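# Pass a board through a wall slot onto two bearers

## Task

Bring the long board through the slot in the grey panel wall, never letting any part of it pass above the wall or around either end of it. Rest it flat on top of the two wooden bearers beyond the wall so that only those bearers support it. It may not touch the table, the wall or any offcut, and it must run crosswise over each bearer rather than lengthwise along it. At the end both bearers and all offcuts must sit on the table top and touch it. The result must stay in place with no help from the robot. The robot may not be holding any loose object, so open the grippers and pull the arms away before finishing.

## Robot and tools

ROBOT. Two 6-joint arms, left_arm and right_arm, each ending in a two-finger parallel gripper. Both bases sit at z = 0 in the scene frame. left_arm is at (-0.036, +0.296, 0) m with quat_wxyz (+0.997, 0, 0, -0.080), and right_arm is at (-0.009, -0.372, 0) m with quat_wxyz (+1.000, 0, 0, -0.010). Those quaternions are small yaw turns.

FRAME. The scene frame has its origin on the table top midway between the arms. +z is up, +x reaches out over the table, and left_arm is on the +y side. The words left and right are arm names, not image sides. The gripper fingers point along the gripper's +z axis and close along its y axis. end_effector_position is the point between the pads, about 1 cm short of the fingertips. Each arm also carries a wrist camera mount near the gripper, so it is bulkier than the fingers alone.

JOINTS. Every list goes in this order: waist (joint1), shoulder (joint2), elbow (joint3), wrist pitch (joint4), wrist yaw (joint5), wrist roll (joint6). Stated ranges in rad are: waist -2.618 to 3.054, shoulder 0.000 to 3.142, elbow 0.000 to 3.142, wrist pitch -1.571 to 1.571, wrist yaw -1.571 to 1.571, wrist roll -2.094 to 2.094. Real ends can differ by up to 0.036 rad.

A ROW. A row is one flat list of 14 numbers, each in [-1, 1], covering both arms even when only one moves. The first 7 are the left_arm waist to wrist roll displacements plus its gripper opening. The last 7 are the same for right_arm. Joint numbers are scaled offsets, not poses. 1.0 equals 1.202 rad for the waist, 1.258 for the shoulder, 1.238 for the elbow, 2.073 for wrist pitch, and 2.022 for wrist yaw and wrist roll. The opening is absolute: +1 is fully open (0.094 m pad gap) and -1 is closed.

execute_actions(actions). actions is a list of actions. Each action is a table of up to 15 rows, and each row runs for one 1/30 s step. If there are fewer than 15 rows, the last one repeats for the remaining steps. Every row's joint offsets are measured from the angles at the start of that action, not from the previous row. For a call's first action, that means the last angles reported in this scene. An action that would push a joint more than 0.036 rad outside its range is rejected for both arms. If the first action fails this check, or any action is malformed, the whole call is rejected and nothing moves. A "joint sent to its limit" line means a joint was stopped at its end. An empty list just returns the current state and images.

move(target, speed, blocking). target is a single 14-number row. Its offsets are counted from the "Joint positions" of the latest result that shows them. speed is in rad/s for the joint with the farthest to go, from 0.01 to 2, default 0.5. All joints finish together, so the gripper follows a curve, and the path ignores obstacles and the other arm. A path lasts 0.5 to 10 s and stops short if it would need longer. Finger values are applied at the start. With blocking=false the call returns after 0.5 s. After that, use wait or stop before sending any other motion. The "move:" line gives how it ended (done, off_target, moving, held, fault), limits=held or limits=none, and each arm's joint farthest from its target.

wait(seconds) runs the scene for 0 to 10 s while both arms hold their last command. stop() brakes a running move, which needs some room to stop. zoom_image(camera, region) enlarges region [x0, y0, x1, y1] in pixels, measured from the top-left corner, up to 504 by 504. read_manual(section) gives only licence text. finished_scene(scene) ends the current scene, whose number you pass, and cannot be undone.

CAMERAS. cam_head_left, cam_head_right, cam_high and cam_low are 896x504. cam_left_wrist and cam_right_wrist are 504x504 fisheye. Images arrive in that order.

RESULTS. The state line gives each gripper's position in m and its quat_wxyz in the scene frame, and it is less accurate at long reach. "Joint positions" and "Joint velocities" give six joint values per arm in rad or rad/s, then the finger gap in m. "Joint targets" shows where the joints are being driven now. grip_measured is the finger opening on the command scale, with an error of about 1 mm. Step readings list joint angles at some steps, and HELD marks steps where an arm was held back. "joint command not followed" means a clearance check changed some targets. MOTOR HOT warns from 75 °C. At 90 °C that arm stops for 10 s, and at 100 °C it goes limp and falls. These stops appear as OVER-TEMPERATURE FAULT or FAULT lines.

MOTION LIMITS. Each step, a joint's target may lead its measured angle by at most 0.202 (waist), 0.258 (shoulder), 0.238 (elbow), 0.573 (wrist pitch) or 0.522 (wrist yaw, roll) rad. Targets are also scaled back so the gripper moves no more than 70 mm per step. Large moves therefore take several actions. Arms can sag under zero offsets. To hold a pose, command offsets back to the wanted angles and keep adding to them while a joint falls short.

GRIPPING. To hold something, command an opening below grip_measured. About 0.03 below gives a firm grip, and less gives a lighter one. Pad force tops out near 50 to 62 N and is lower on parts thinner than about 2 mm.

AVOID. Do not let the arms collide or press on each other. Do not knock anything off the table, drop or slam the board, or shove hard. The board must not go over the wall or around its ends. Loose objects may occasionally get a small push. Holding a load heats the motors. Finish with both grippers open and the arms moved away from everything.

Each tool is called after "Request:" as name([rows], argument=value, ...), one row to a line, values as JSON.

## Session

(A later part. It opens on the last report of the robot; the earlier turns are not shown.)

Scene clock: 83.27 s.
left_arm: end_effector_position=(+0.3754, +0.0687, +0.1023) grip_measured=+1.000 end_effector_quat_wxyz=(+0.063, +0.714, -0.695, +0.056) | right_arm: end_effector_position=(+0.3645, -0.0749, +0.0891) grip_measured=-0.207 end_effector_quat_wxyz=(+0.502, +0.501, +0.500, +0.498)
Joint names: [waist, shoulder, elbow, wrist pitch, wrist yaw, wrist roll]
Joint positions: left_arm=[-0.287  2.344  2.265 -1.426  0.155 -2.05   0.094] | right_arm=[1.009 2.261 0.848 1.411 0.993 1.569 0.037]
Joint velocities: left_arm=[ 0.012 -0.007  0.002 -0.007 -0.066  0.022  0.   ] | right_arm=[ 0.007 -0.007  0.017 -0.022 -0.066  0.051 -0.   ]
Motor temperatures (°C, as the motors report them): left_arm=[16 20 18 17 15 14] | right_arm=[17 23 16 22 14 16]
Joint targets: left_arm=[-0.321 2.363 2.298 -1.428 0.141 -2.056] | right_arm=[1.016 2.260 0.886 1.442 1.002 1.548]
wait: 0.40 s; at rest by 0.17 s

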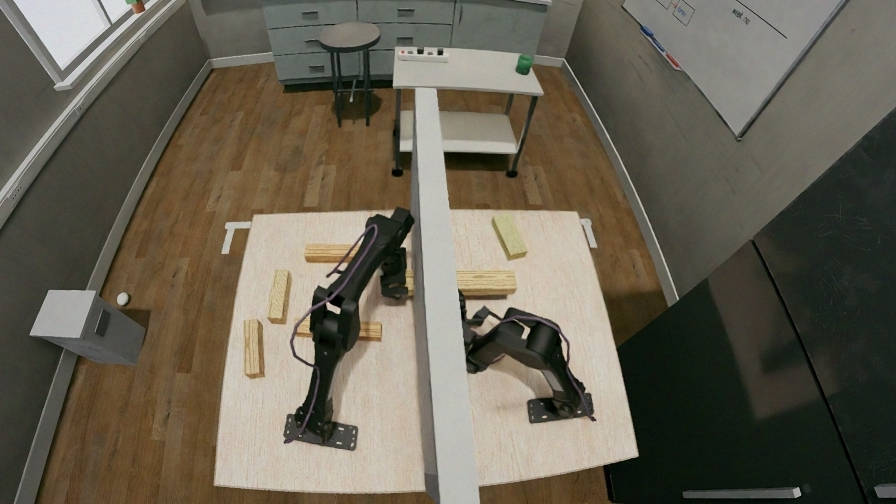

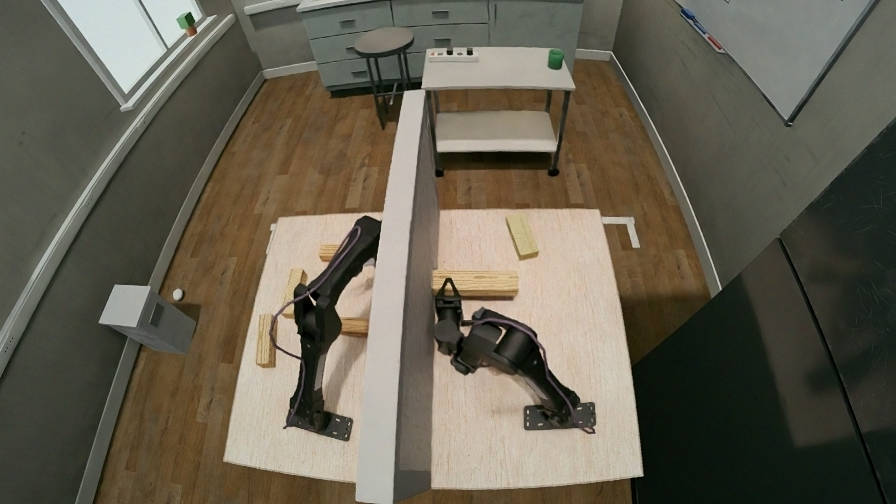

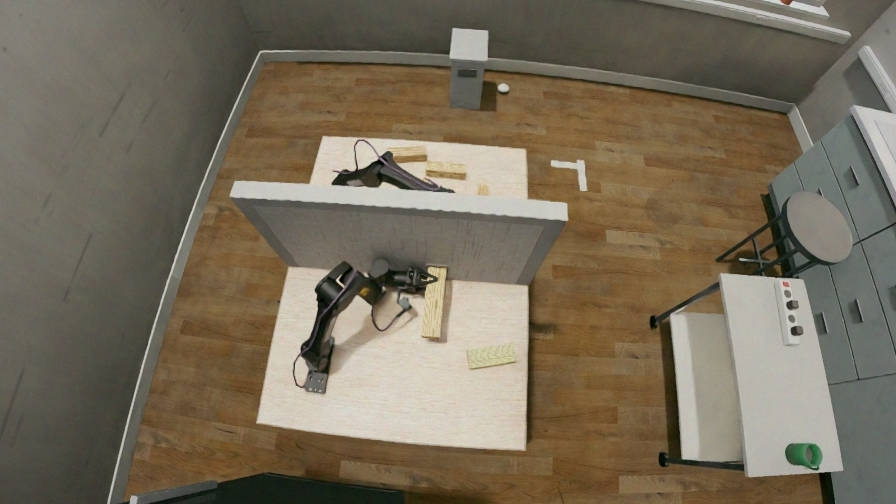

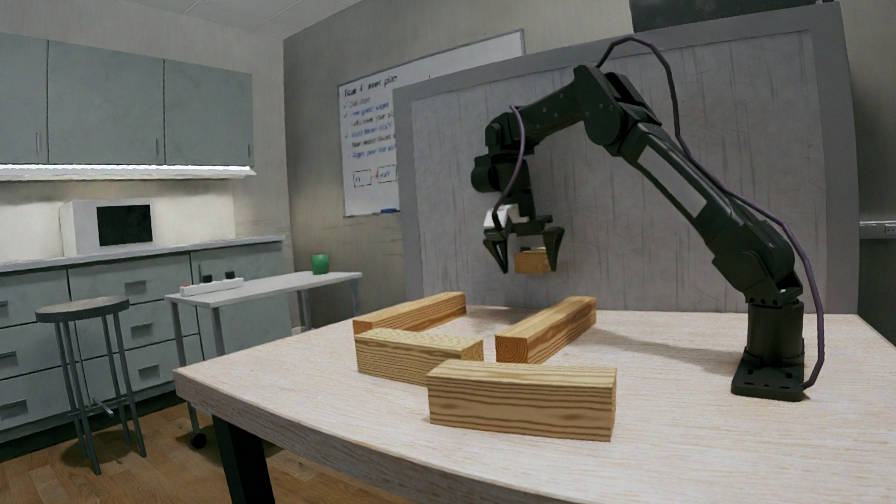

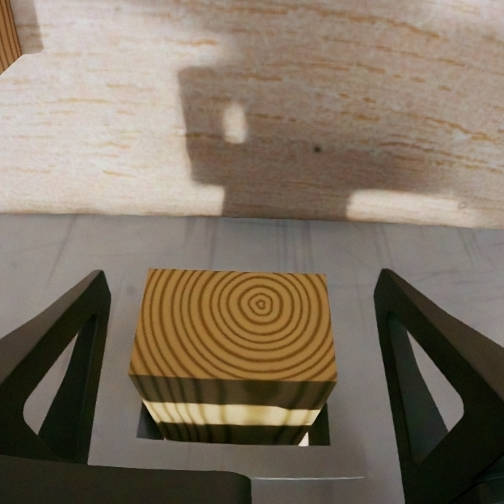

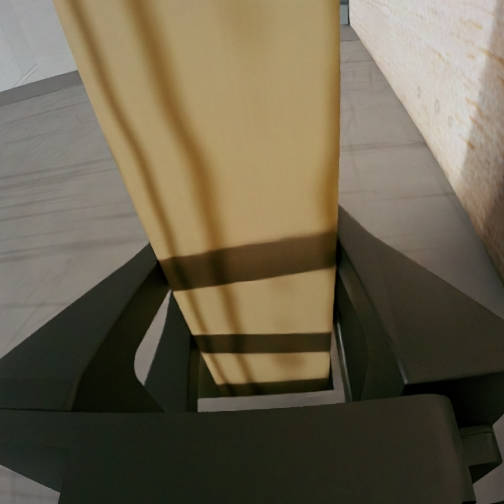

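Request:
execute_actions([
  [[0.004471,-0.018901,-0.015824,0.010309,0.009789,0.003267,1,0.00582,-0.0008,0.0307,0.01495,0.00445,-0.01039,-0.3],[0.005612,-0.021902,-0.021958,0.014828,0.013648,0.004064,1,0.00582,-0.0008,0.0307,0.01495,0.00445,-0.01039,-0.3],[0.006753,-0.024903,-0.028092,0.019347,0.017507,0.004861,1,0.00582,-0.0008,0.0307,0.01495,0.00445,-0.01039,-0.3],[0.007894,-0.027904,-0.034226,0.023866,0.021366,0.005658,1,0.00582,-0.0008,0.0307,0.01495,0.00445,-0.01039,-0.3],[0.009035,-0.030905,-0.04036,0.028385,0.025225,0.006455,1,0.00582,-0.0008,0.0307,0.01495,0.00445,-0.01039,-0.3],[0.010176,-0.033906,-0.046494,0.032904,0.029084,0.007252,1,0.00582,-0.0008,0.0307,0.01495,0.00445,-0.01039,-0.3],[0.011317,-0.036907,-0.052628,0.037423,0.032943,0.008049,1,0.00582,-0.0008,0.0307,0.01495,0.00445,-0.01039,-0.3],[0.012458,-0.039908,-0.058762,0.041942,0.036802,0.008846,1,0.00582,-0.0008,0.0307,0.01495,0.00445,-0.01039,-0.3],[0.013599,-0.042909,-0.064896,0.046461,0.040661,0.009643,1,0.00582,-0.0008,0.0307,0.01495,0.00445,-0.01039,-0.3],[0.01474,-0.04591,-0.07103,0.05098,0.04452,0.01044,1,0.00582,-0.0008,0.0307,0.01495,0.00445,-0.01039,-0.3],[0.015881,-0.048911,-0.077164,0.0555,0.04838,0.011237,1,0.00582,-0.0008,0.0307,0.01495,0.00445,-0.01039,-0.3],[0.017022,-0.051912,-0.083298,0.0555,0.04838,0.012034,1,0.00582,-0.0008,0.0307,0.01495,0.00445,-0.01039,-0.3],[0.018163,-0.054913,-0.089432,0.0555,0.04838,0.012831,1,0.00582,-0.0008,0.0307,0.01495,0.00445,-0.01039,-0.3],[0.0193,-0.05791,-0.09557,0.0555,0.04838,0.01363,1,0.00582,-0.0008,0.0307,0.01495,0.00445,-0.01039,-0.3]],
])

Request:
wait(seconds=0.3)

Scene clock: 84.77 s.
left_arm: end_effector_position=(+0.3769, +0.0590, +0.1002) grip_measured=+1.000 end_effector_quat_wxyz=(+0.093, +0.706, -0.697, +0.091) | right_arm: end_effector_position=(+0.3645, -0.0749, +0.0891) grip_measured=-0.207 end_effector_quat_wxyz=(+0.502, +0.501, +0.500, +0.498)
Joint names: [waist, shoulder, elbow, wrist pitch, wrist yaw, wrist roll]
Joint positions: left_arm=[-0.275  2.304  2.172 -1.327  0.236 -2.033  0.094] | right_arm=[1.009 2.261 0.848 1.411 0.993 1.569 0.037]
Joint velocities: left_arm=[ 0.051 -0.081 -0.134  0.007  0.037  0.022  0.   ] | right_arm=[-0.002 -0.007  0.002  0.007 -0.007  0.022 -0.001]
Motor temperatures (°C, as the motors report them): left_arm=[16 20 18 17 15 14] | right_arm=[17 23 16 22 14 16]
Joint targets: left_arm=[-0.264 2.271 2.147 -1.311 0.253 -2.023] | right_arm=[1.016 2.260 0.886 1.442 1.002 1.548]
Step readings (joint positions):
0: left_arm=[-0.287 2.344 2.265 -1.426 0.155 -2.050] | right_arm=[1.009 2.261 0.848 1.411 0.993 1.569]
1: left_arm=[-0.285 2.344 2.265 -1.426 0.157 -2.050] | right_arm=[1.009 2.261 0.848 1.411 0.993 1.569]
2: left_arm=[-0.285 2.344 2.265 -1.422 0.161 -2.050] | right_arm=[1.009 2.261 0.848 1.411 0.993 1.569]
4: left_arm=[-0.285 2.341 2.255 -1.407 0.171 -2.048] | right_arm=[1.009 2.261 0.848 1.411 0.993 1.569]
8: left_arm=[-0.285 2.329 2.223 -1.376 0.196 -2.043] | right_arm=[1.009 2.261 0.848 1.411 0.993 1.569]
15: Joint positions above

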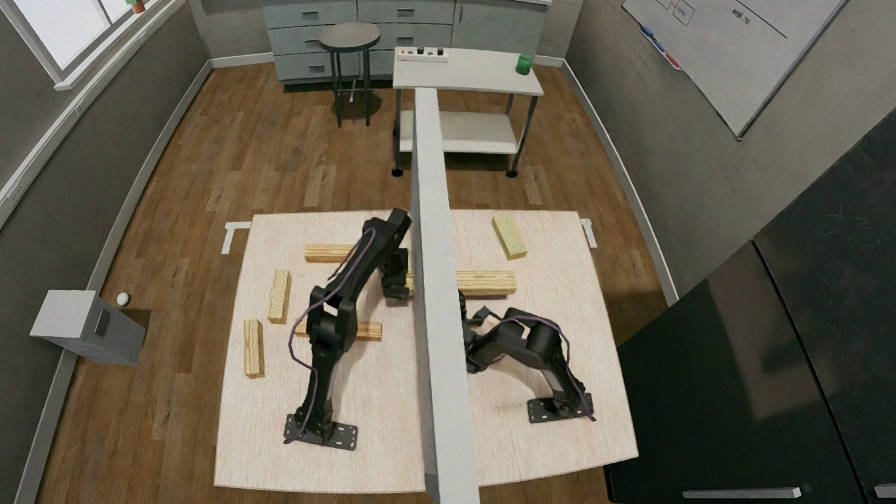

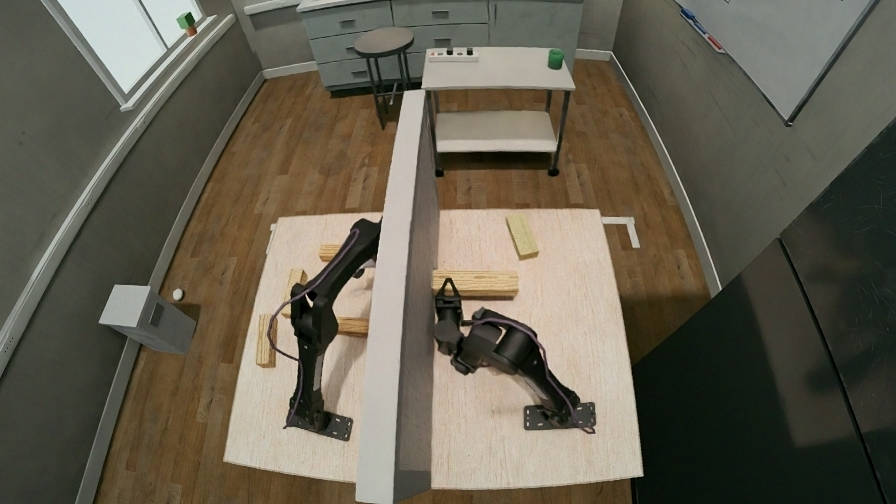

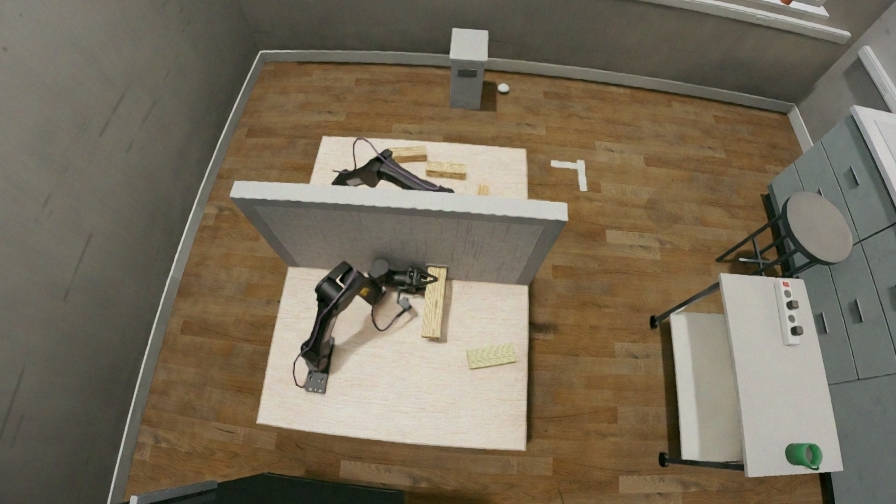

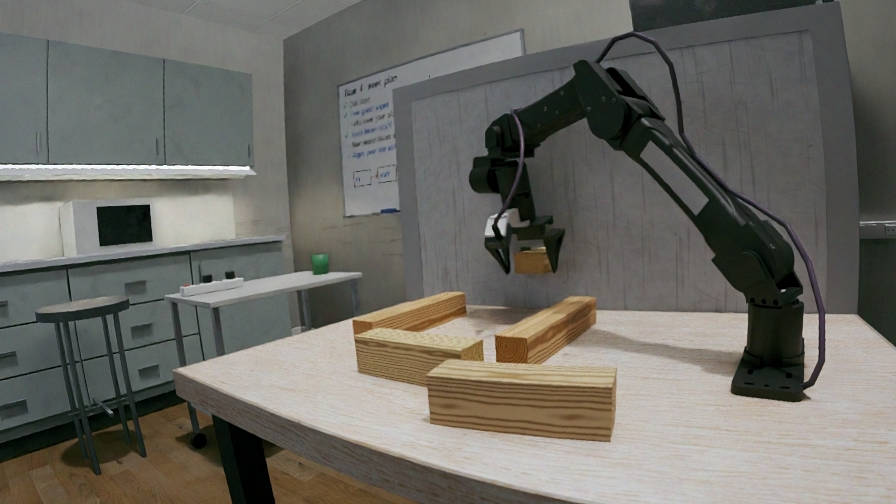

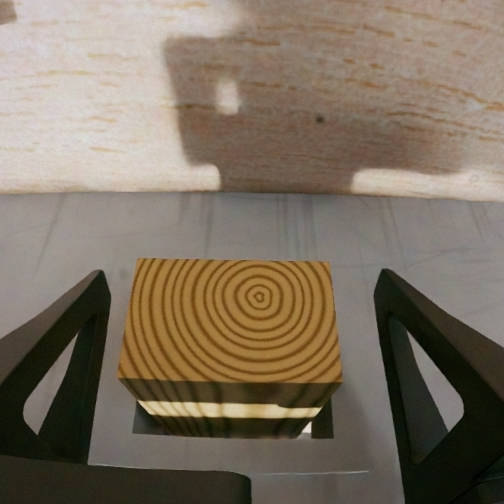

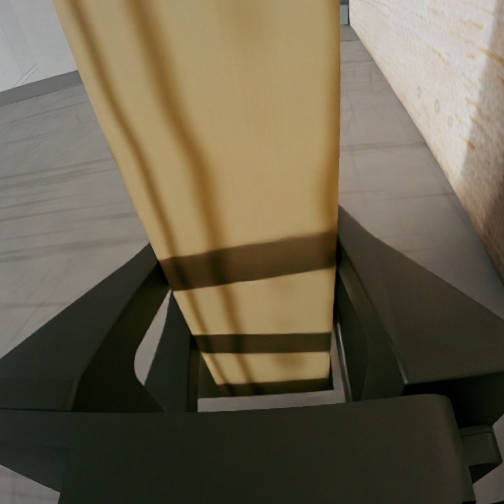

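Scene clock: 85.07 s.
left_arm: end_effector_position=(+0.3789, +0.0585, +0.1013) grip_measured=+1.000 end_effector_quat_wxyz=(+0.095, +0.704, -0.697, +0.098) | right_arm: end_effector_position=(+0.3645, -0.0749, +0.0891) grip_measured=-0.207 end_effector_quat_wxyz=(+0.502, +0.501, +0.500, +0.498)
Joint names: [waist, shoulder, elbow, wrist pitch, wrist yaw, wrist roll]
Joint positions: left_arm=[-0.271  2.299  2.167 -1.315  0.245 -2.028  0.094] | right_arm=[1.009 2.261 0.848 1.411 0.993 1.569 0.037]
Joint velocities: left_arm=[ 0.027 -0.027 -0.007  0.037 -0.007 -0.022  0.   ] | right_arm=[-0.002  0.017 -0.002 -0.007 -0.022  0.066 -0.   ]
Motor temperatures (°C, as the motors report them): left_arm=[16 21 18 17 15 14] | right_arm=[17 23 16 22 14 16]
Joint targets: left_arm=[-0.264 2.271 2.147 -1.311 0.253 -2.023] | right_arm=[1.016 2.260 0.886 1.442 1.002 1.548]
wait: 0.30 s; no rest

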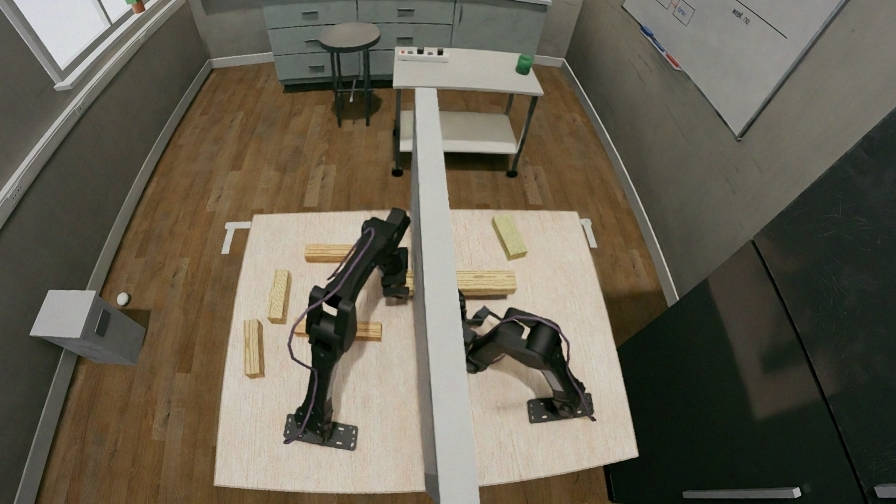

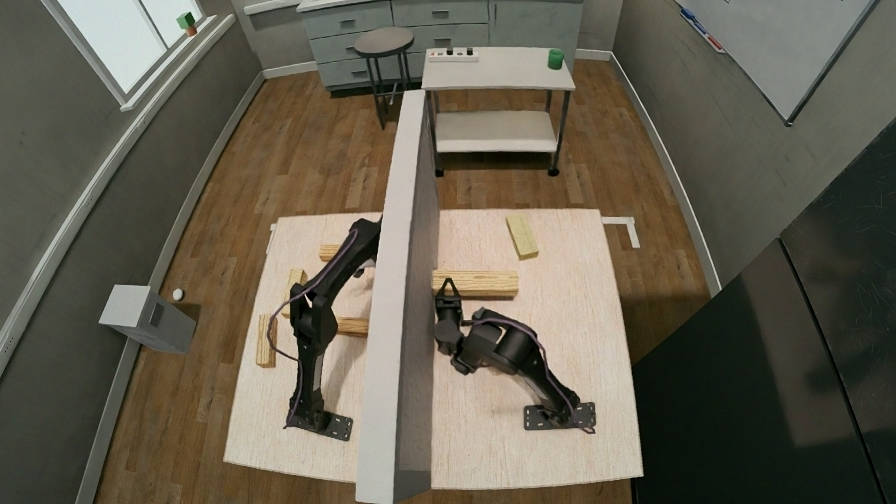

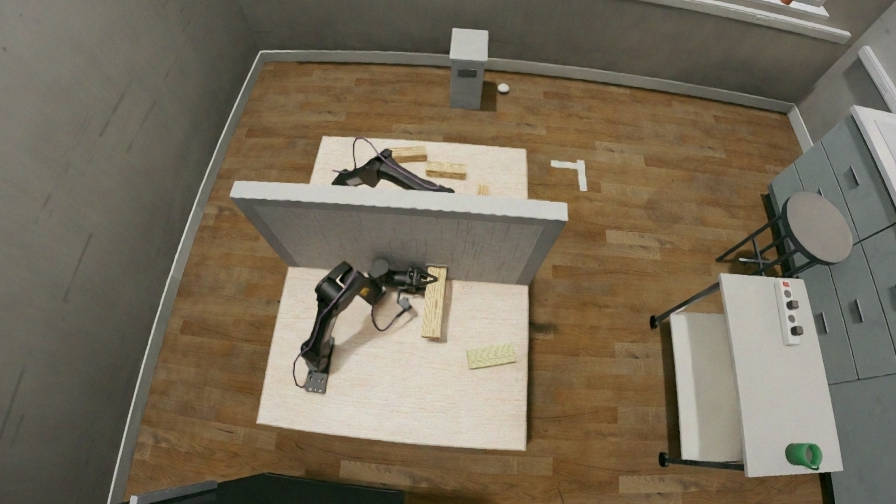

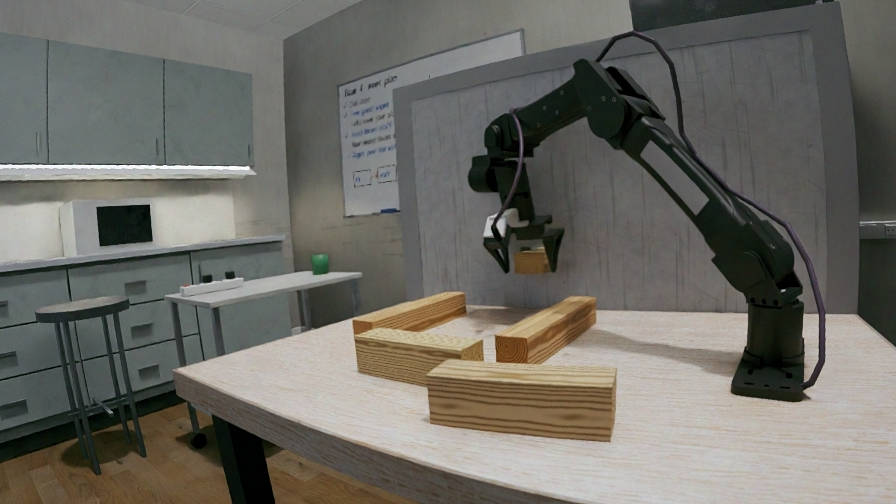

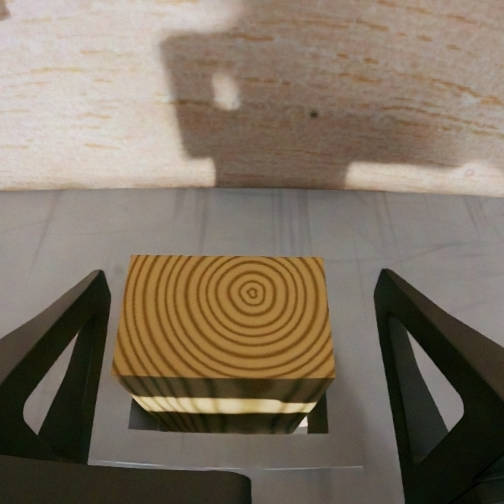

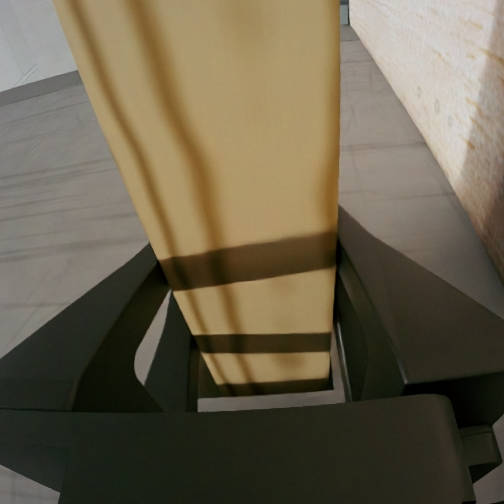

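Request:
execute_actions([
  [[0.006995,-0.02536,-0.02291,0.004828,0.006762,0.003274,1,0.00582,-0.0008,0.0307,0.01495,0.00445,-0.01039,-0.3],[0.00817,-0.02846,-0.02966,0.007726,0.009564,0.004078,1,0.00582,-0.0008,0.0307,0.01495,0.00445,-0.01039,-0.3],[0.009345,-0.03156,-0.03641,0.010624,0.012366,0.004882,1,0.00582,-0.0008,0.0307,0.01495,0.00445,-0.01039,-0.3],[0.01052,-0.03466,-0.04316,0.013522,0.015168,0.005686,1,0.00582,-0.0008,0.0307,0.01495,0.00445,-0.01039,-0.3],[0.011695,-0.03776,-0.04991,0.01642,0.01797,0.00649,1,0.00582,-0.0008,0.0307,0.01495,0.00445,-0.01039,-0.3],[0.01287,-0.04086,-0.05666,0.019318,0.020772,0.007294,1,0.00582,-0.0008,0.0307,0.01495,0.00445,-0.01039,-0.3],[0.014045,-0.04396,-0.06341,0.022216,0.023574,0.008098,1,0.00582,-0.0008,0.0307,0.01495,0.00445,-0.01039,-0.3],[0.01522,-0.04706,-0.07016,0.025114,0.026376,0.008902,1,0.00582,-0.0008,0.0307,0.01495,0.00445,-0.01039,-0.3],[0.016395,-0.05016,-0.07691,0.028012,0.029178,0.009706,1,0.00582,-0.0008,0.0307,0.01495,0.00445,-0.01039,-0.3],[0.01757,-0.05326,-0.08366,0.03091,0.03198,0.01051,1,0.00582,-0.0008,0.0307,0.01495,0.00445,-0.01039,-0.3],[0.018745,-0.05636,-0.09041,0.033808,0.034782,0.011314,1,0.00582,-0.0008,0.0307,0.01495,0.00445,-0.01039,-0.3],[0.01992,-0.05946,-0.09716,0.036706,0.037584,0.012118,1,0.00582,-0.0008,0.0307,0.01495,0.00445,-0.01039,-0.3],[0.02109,-0.06256,-0.10391,0.03961,0.04039,0.01292,1,0.00582,-0.0008,0.0307,0.01495,0.00445,-0.01039,-0.3]],
])

Request:
wait(seconds=0.5)

Scene clock: 86.00 s.
left_arm: end_effector_position=(+0.3717, +0.0595, +0.0981) grip_measured=+1.000 end_effector_quat_wxyz=(+0.120, +0.700, -0.695, +0.113) | right_arm: end_effector_position=(+0.3645, -0.0749, +0.0891) grip_measured=-0.207 end_effector_quat_wxyz=(+0.502, +0.501, +0.500, +0.498)
Joint names: [waist, shoulder, elbow, wrist pitch, wrist yaw, wrist roll]
Joint positions: left_arm=[-0.253  2.251  2.06  -1.252  0.306 -2.011  0.094] | right_arm=[1.009 2.261 0.848 1.411 0.993 1.569 0.037]
Joint velocities: left_arm=[ 0.017 -0.046 -0.081  0.066  0.066  0.007  0.   ] | right_arm=[-0.007 -0.012  0.007 -0.037  0.051 -0.081 -0.001]
Motor temperatures (°C, as the motors report them): left_arm=[16 21 18 17 15 14] | right_arm=[17 23 16 22 14 16]
Joint targets: left_arm=[-0.245 2.221 2.038 -1.233 0.327 -2.002] | right_arm=[1.016 2.260 0.886 1.442 1.002 1.548]
Step readings (joint positions):
0: left_arm=[-0.271 2.299 2.167 -1.313 0.247 -2.028] | right_arm=[1.009 2.261 0.848 1.411 0.993 1.569]
1: left_arm=[-0.271 2.299 2.167 -1.313 0.248 -2.028] | right_arm=[1.009 2.261 0.848 1.411 0.993 1.569]
2: left_arm=[-0.271 2.298 2.163 -1.309 0.250 -2.027] | right_arm=[1.009 2.261 0.848 1.411 0.993 1.569]
4: left_arm=[-0.270 2.290 2.147 -1.301 0.256 -2.025] | right_arm=[1.009 2.261 0.848 1.411 0.993 1.569]
8: left_arm=[-0.266 2.275 2.112 -1.285 0.274 -2.021] | right_arm=[1.009 2.261 0.848 1.411 0.993 1.569]
15: Joint positions above

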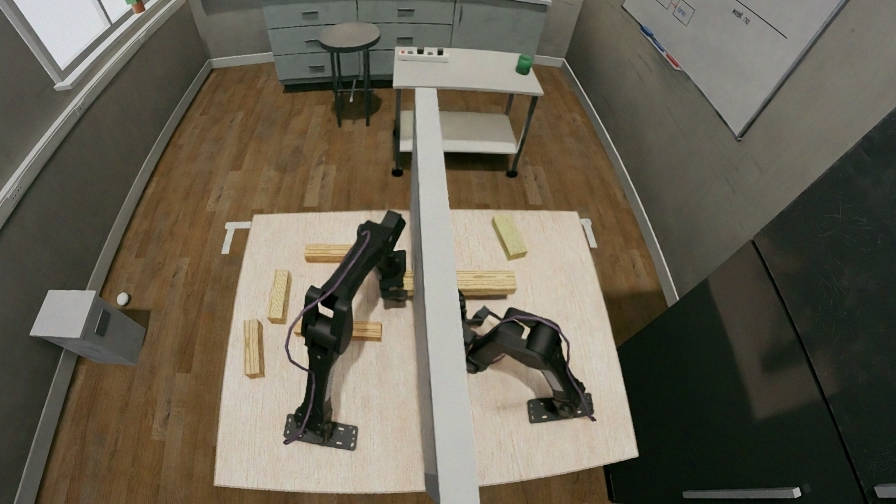

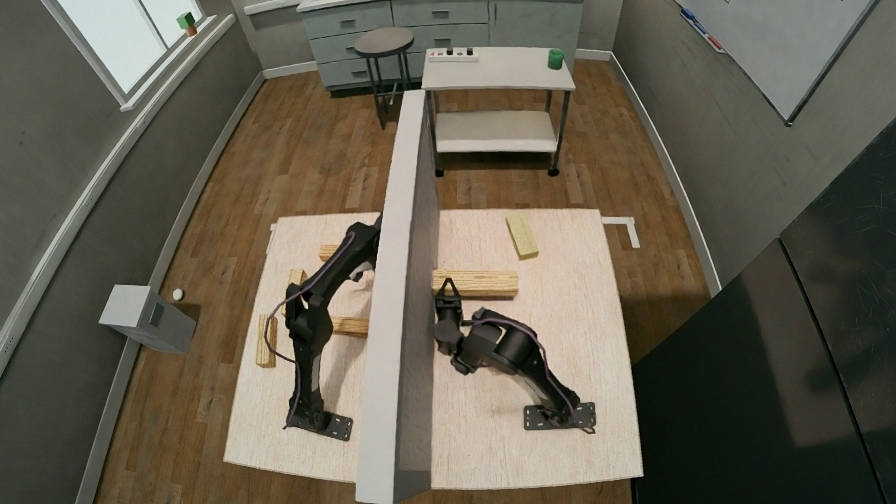

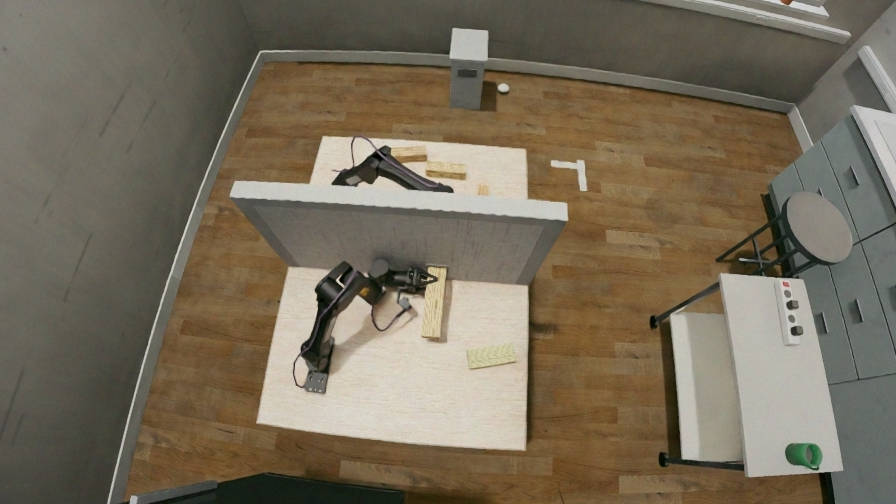

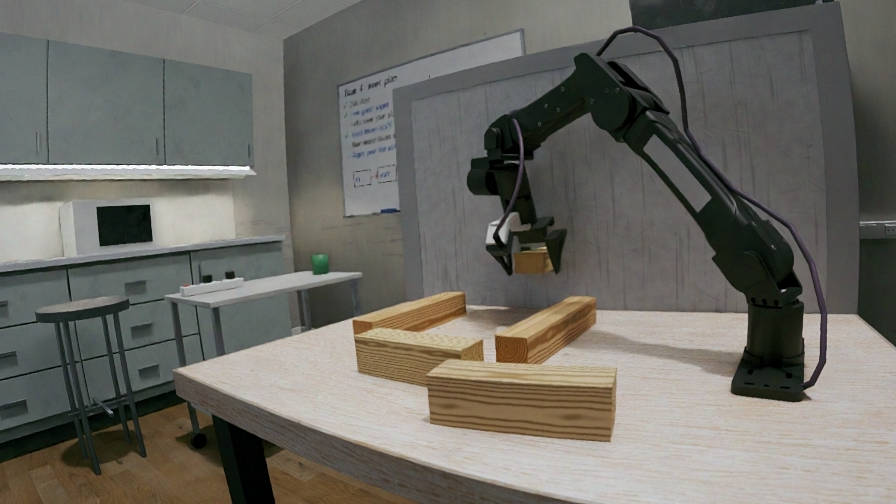

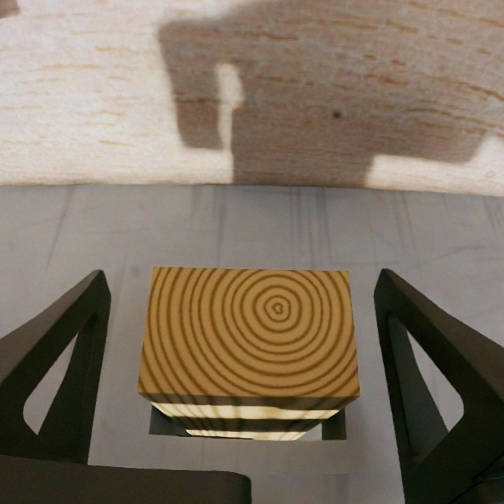

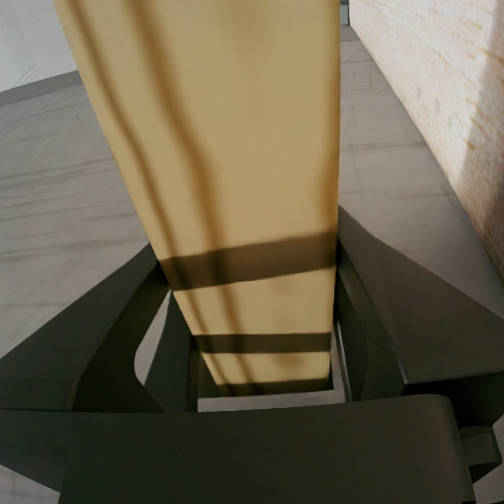

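Scene clock: 86.50 s.
left_arm: end_effector_position=(+0.3742, +0.0566, +0.0993) grip_measured=+1.000 end_effector_quat_wxyz=(+0.123, +0.697, -0.696, +0.122) | right_arm: end_effector_position=(+0.3645, -0.0749, +0.0891) grip_measured=-0.207 end_effector_quat_wxyz=(+0.502, +0.501, +0.500, +0.498)
Joint names: [waist, shoulder, elbow, wrist pitch, wrist yaw, wrist roll]
Joint positions: left_arm=[-0.252  2.249  2.058 -1.235  0.319 -2.007  0.094] | right_arm=[1.009 2.261 0.848 1.411 0.993 1.569 0.037]
Joint velocities: left_arm=[-0.017 -0.007  0.002 -0.022 -0.007 -0.007  0.   ] | right_arm=[ 0.002 -0.007 -0.002 -0.007 -0.066  0.037 -0.001]
Motor temperatures (°C, as the motors report them): left_arm=[16 21 18 17 15 14] | right_arm=[17 23 16 22 14 16]
Joint targets: left_arm=[-0.245 2.221 2.038 -1.233 0.327 -2.002] | right_arm=[1.016 2.260 0.886 1.442 1.002 1.548]
wait: 0.50 s; at rest by 0.47 s

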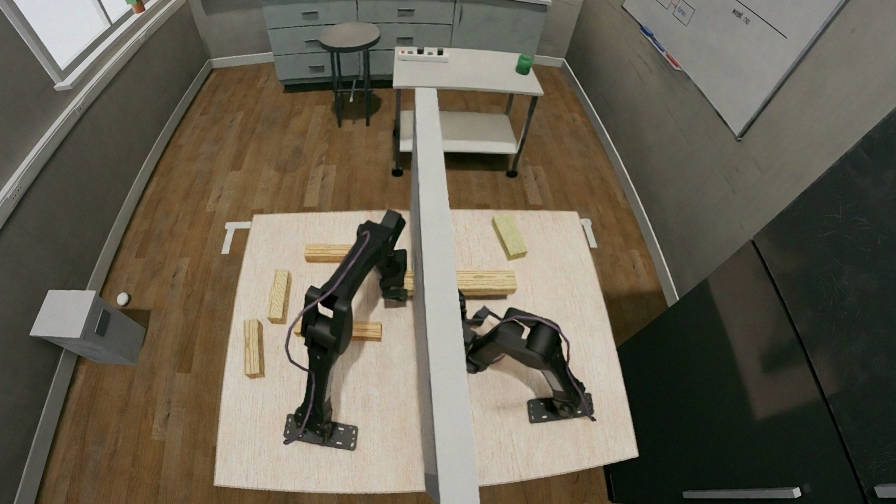

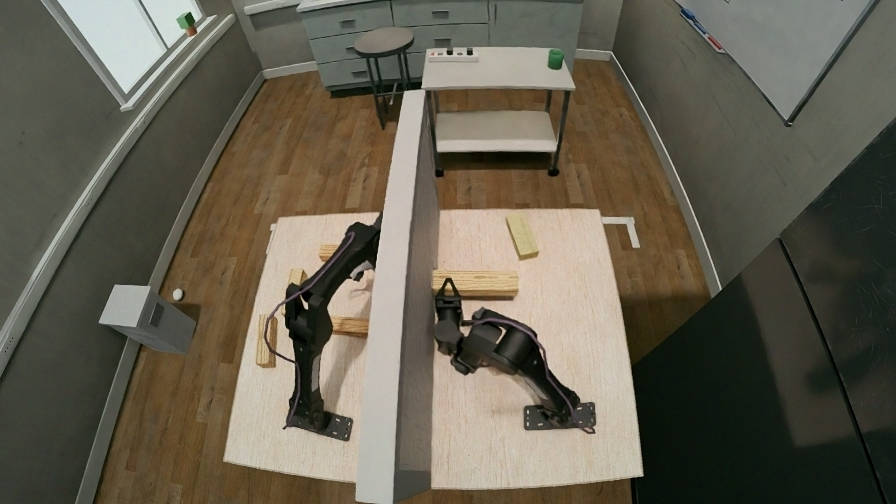

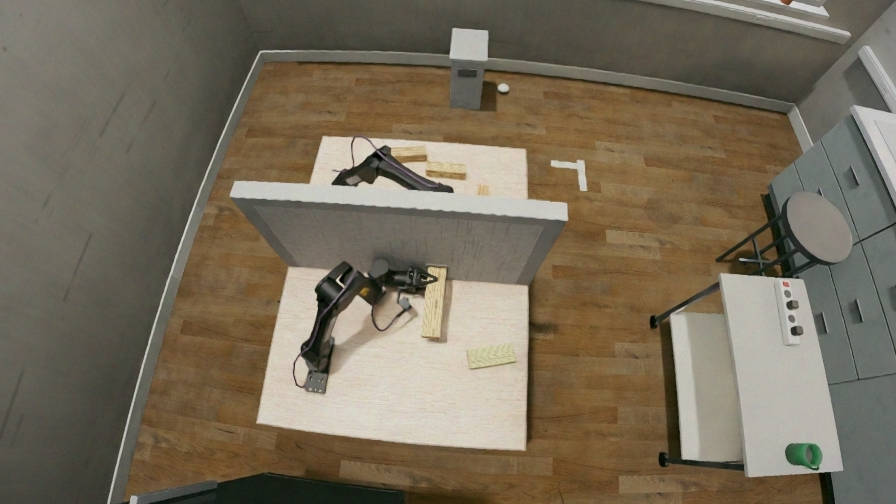

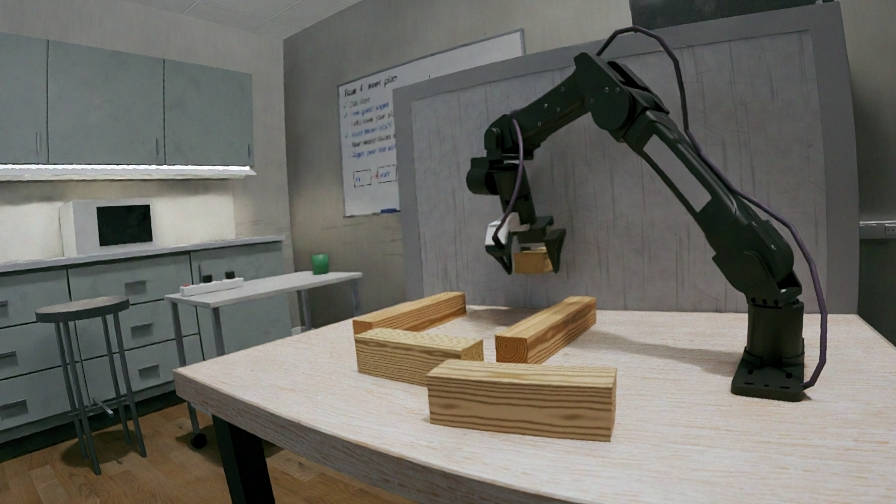

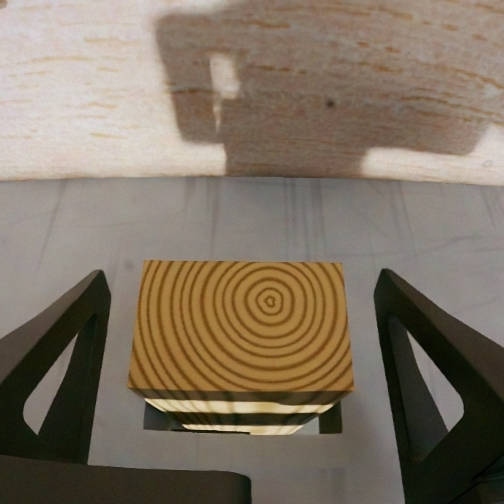

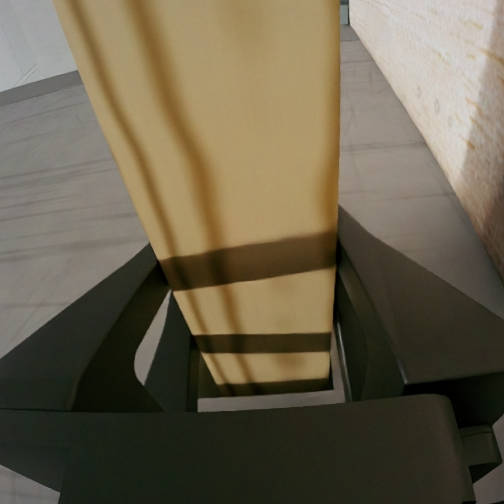

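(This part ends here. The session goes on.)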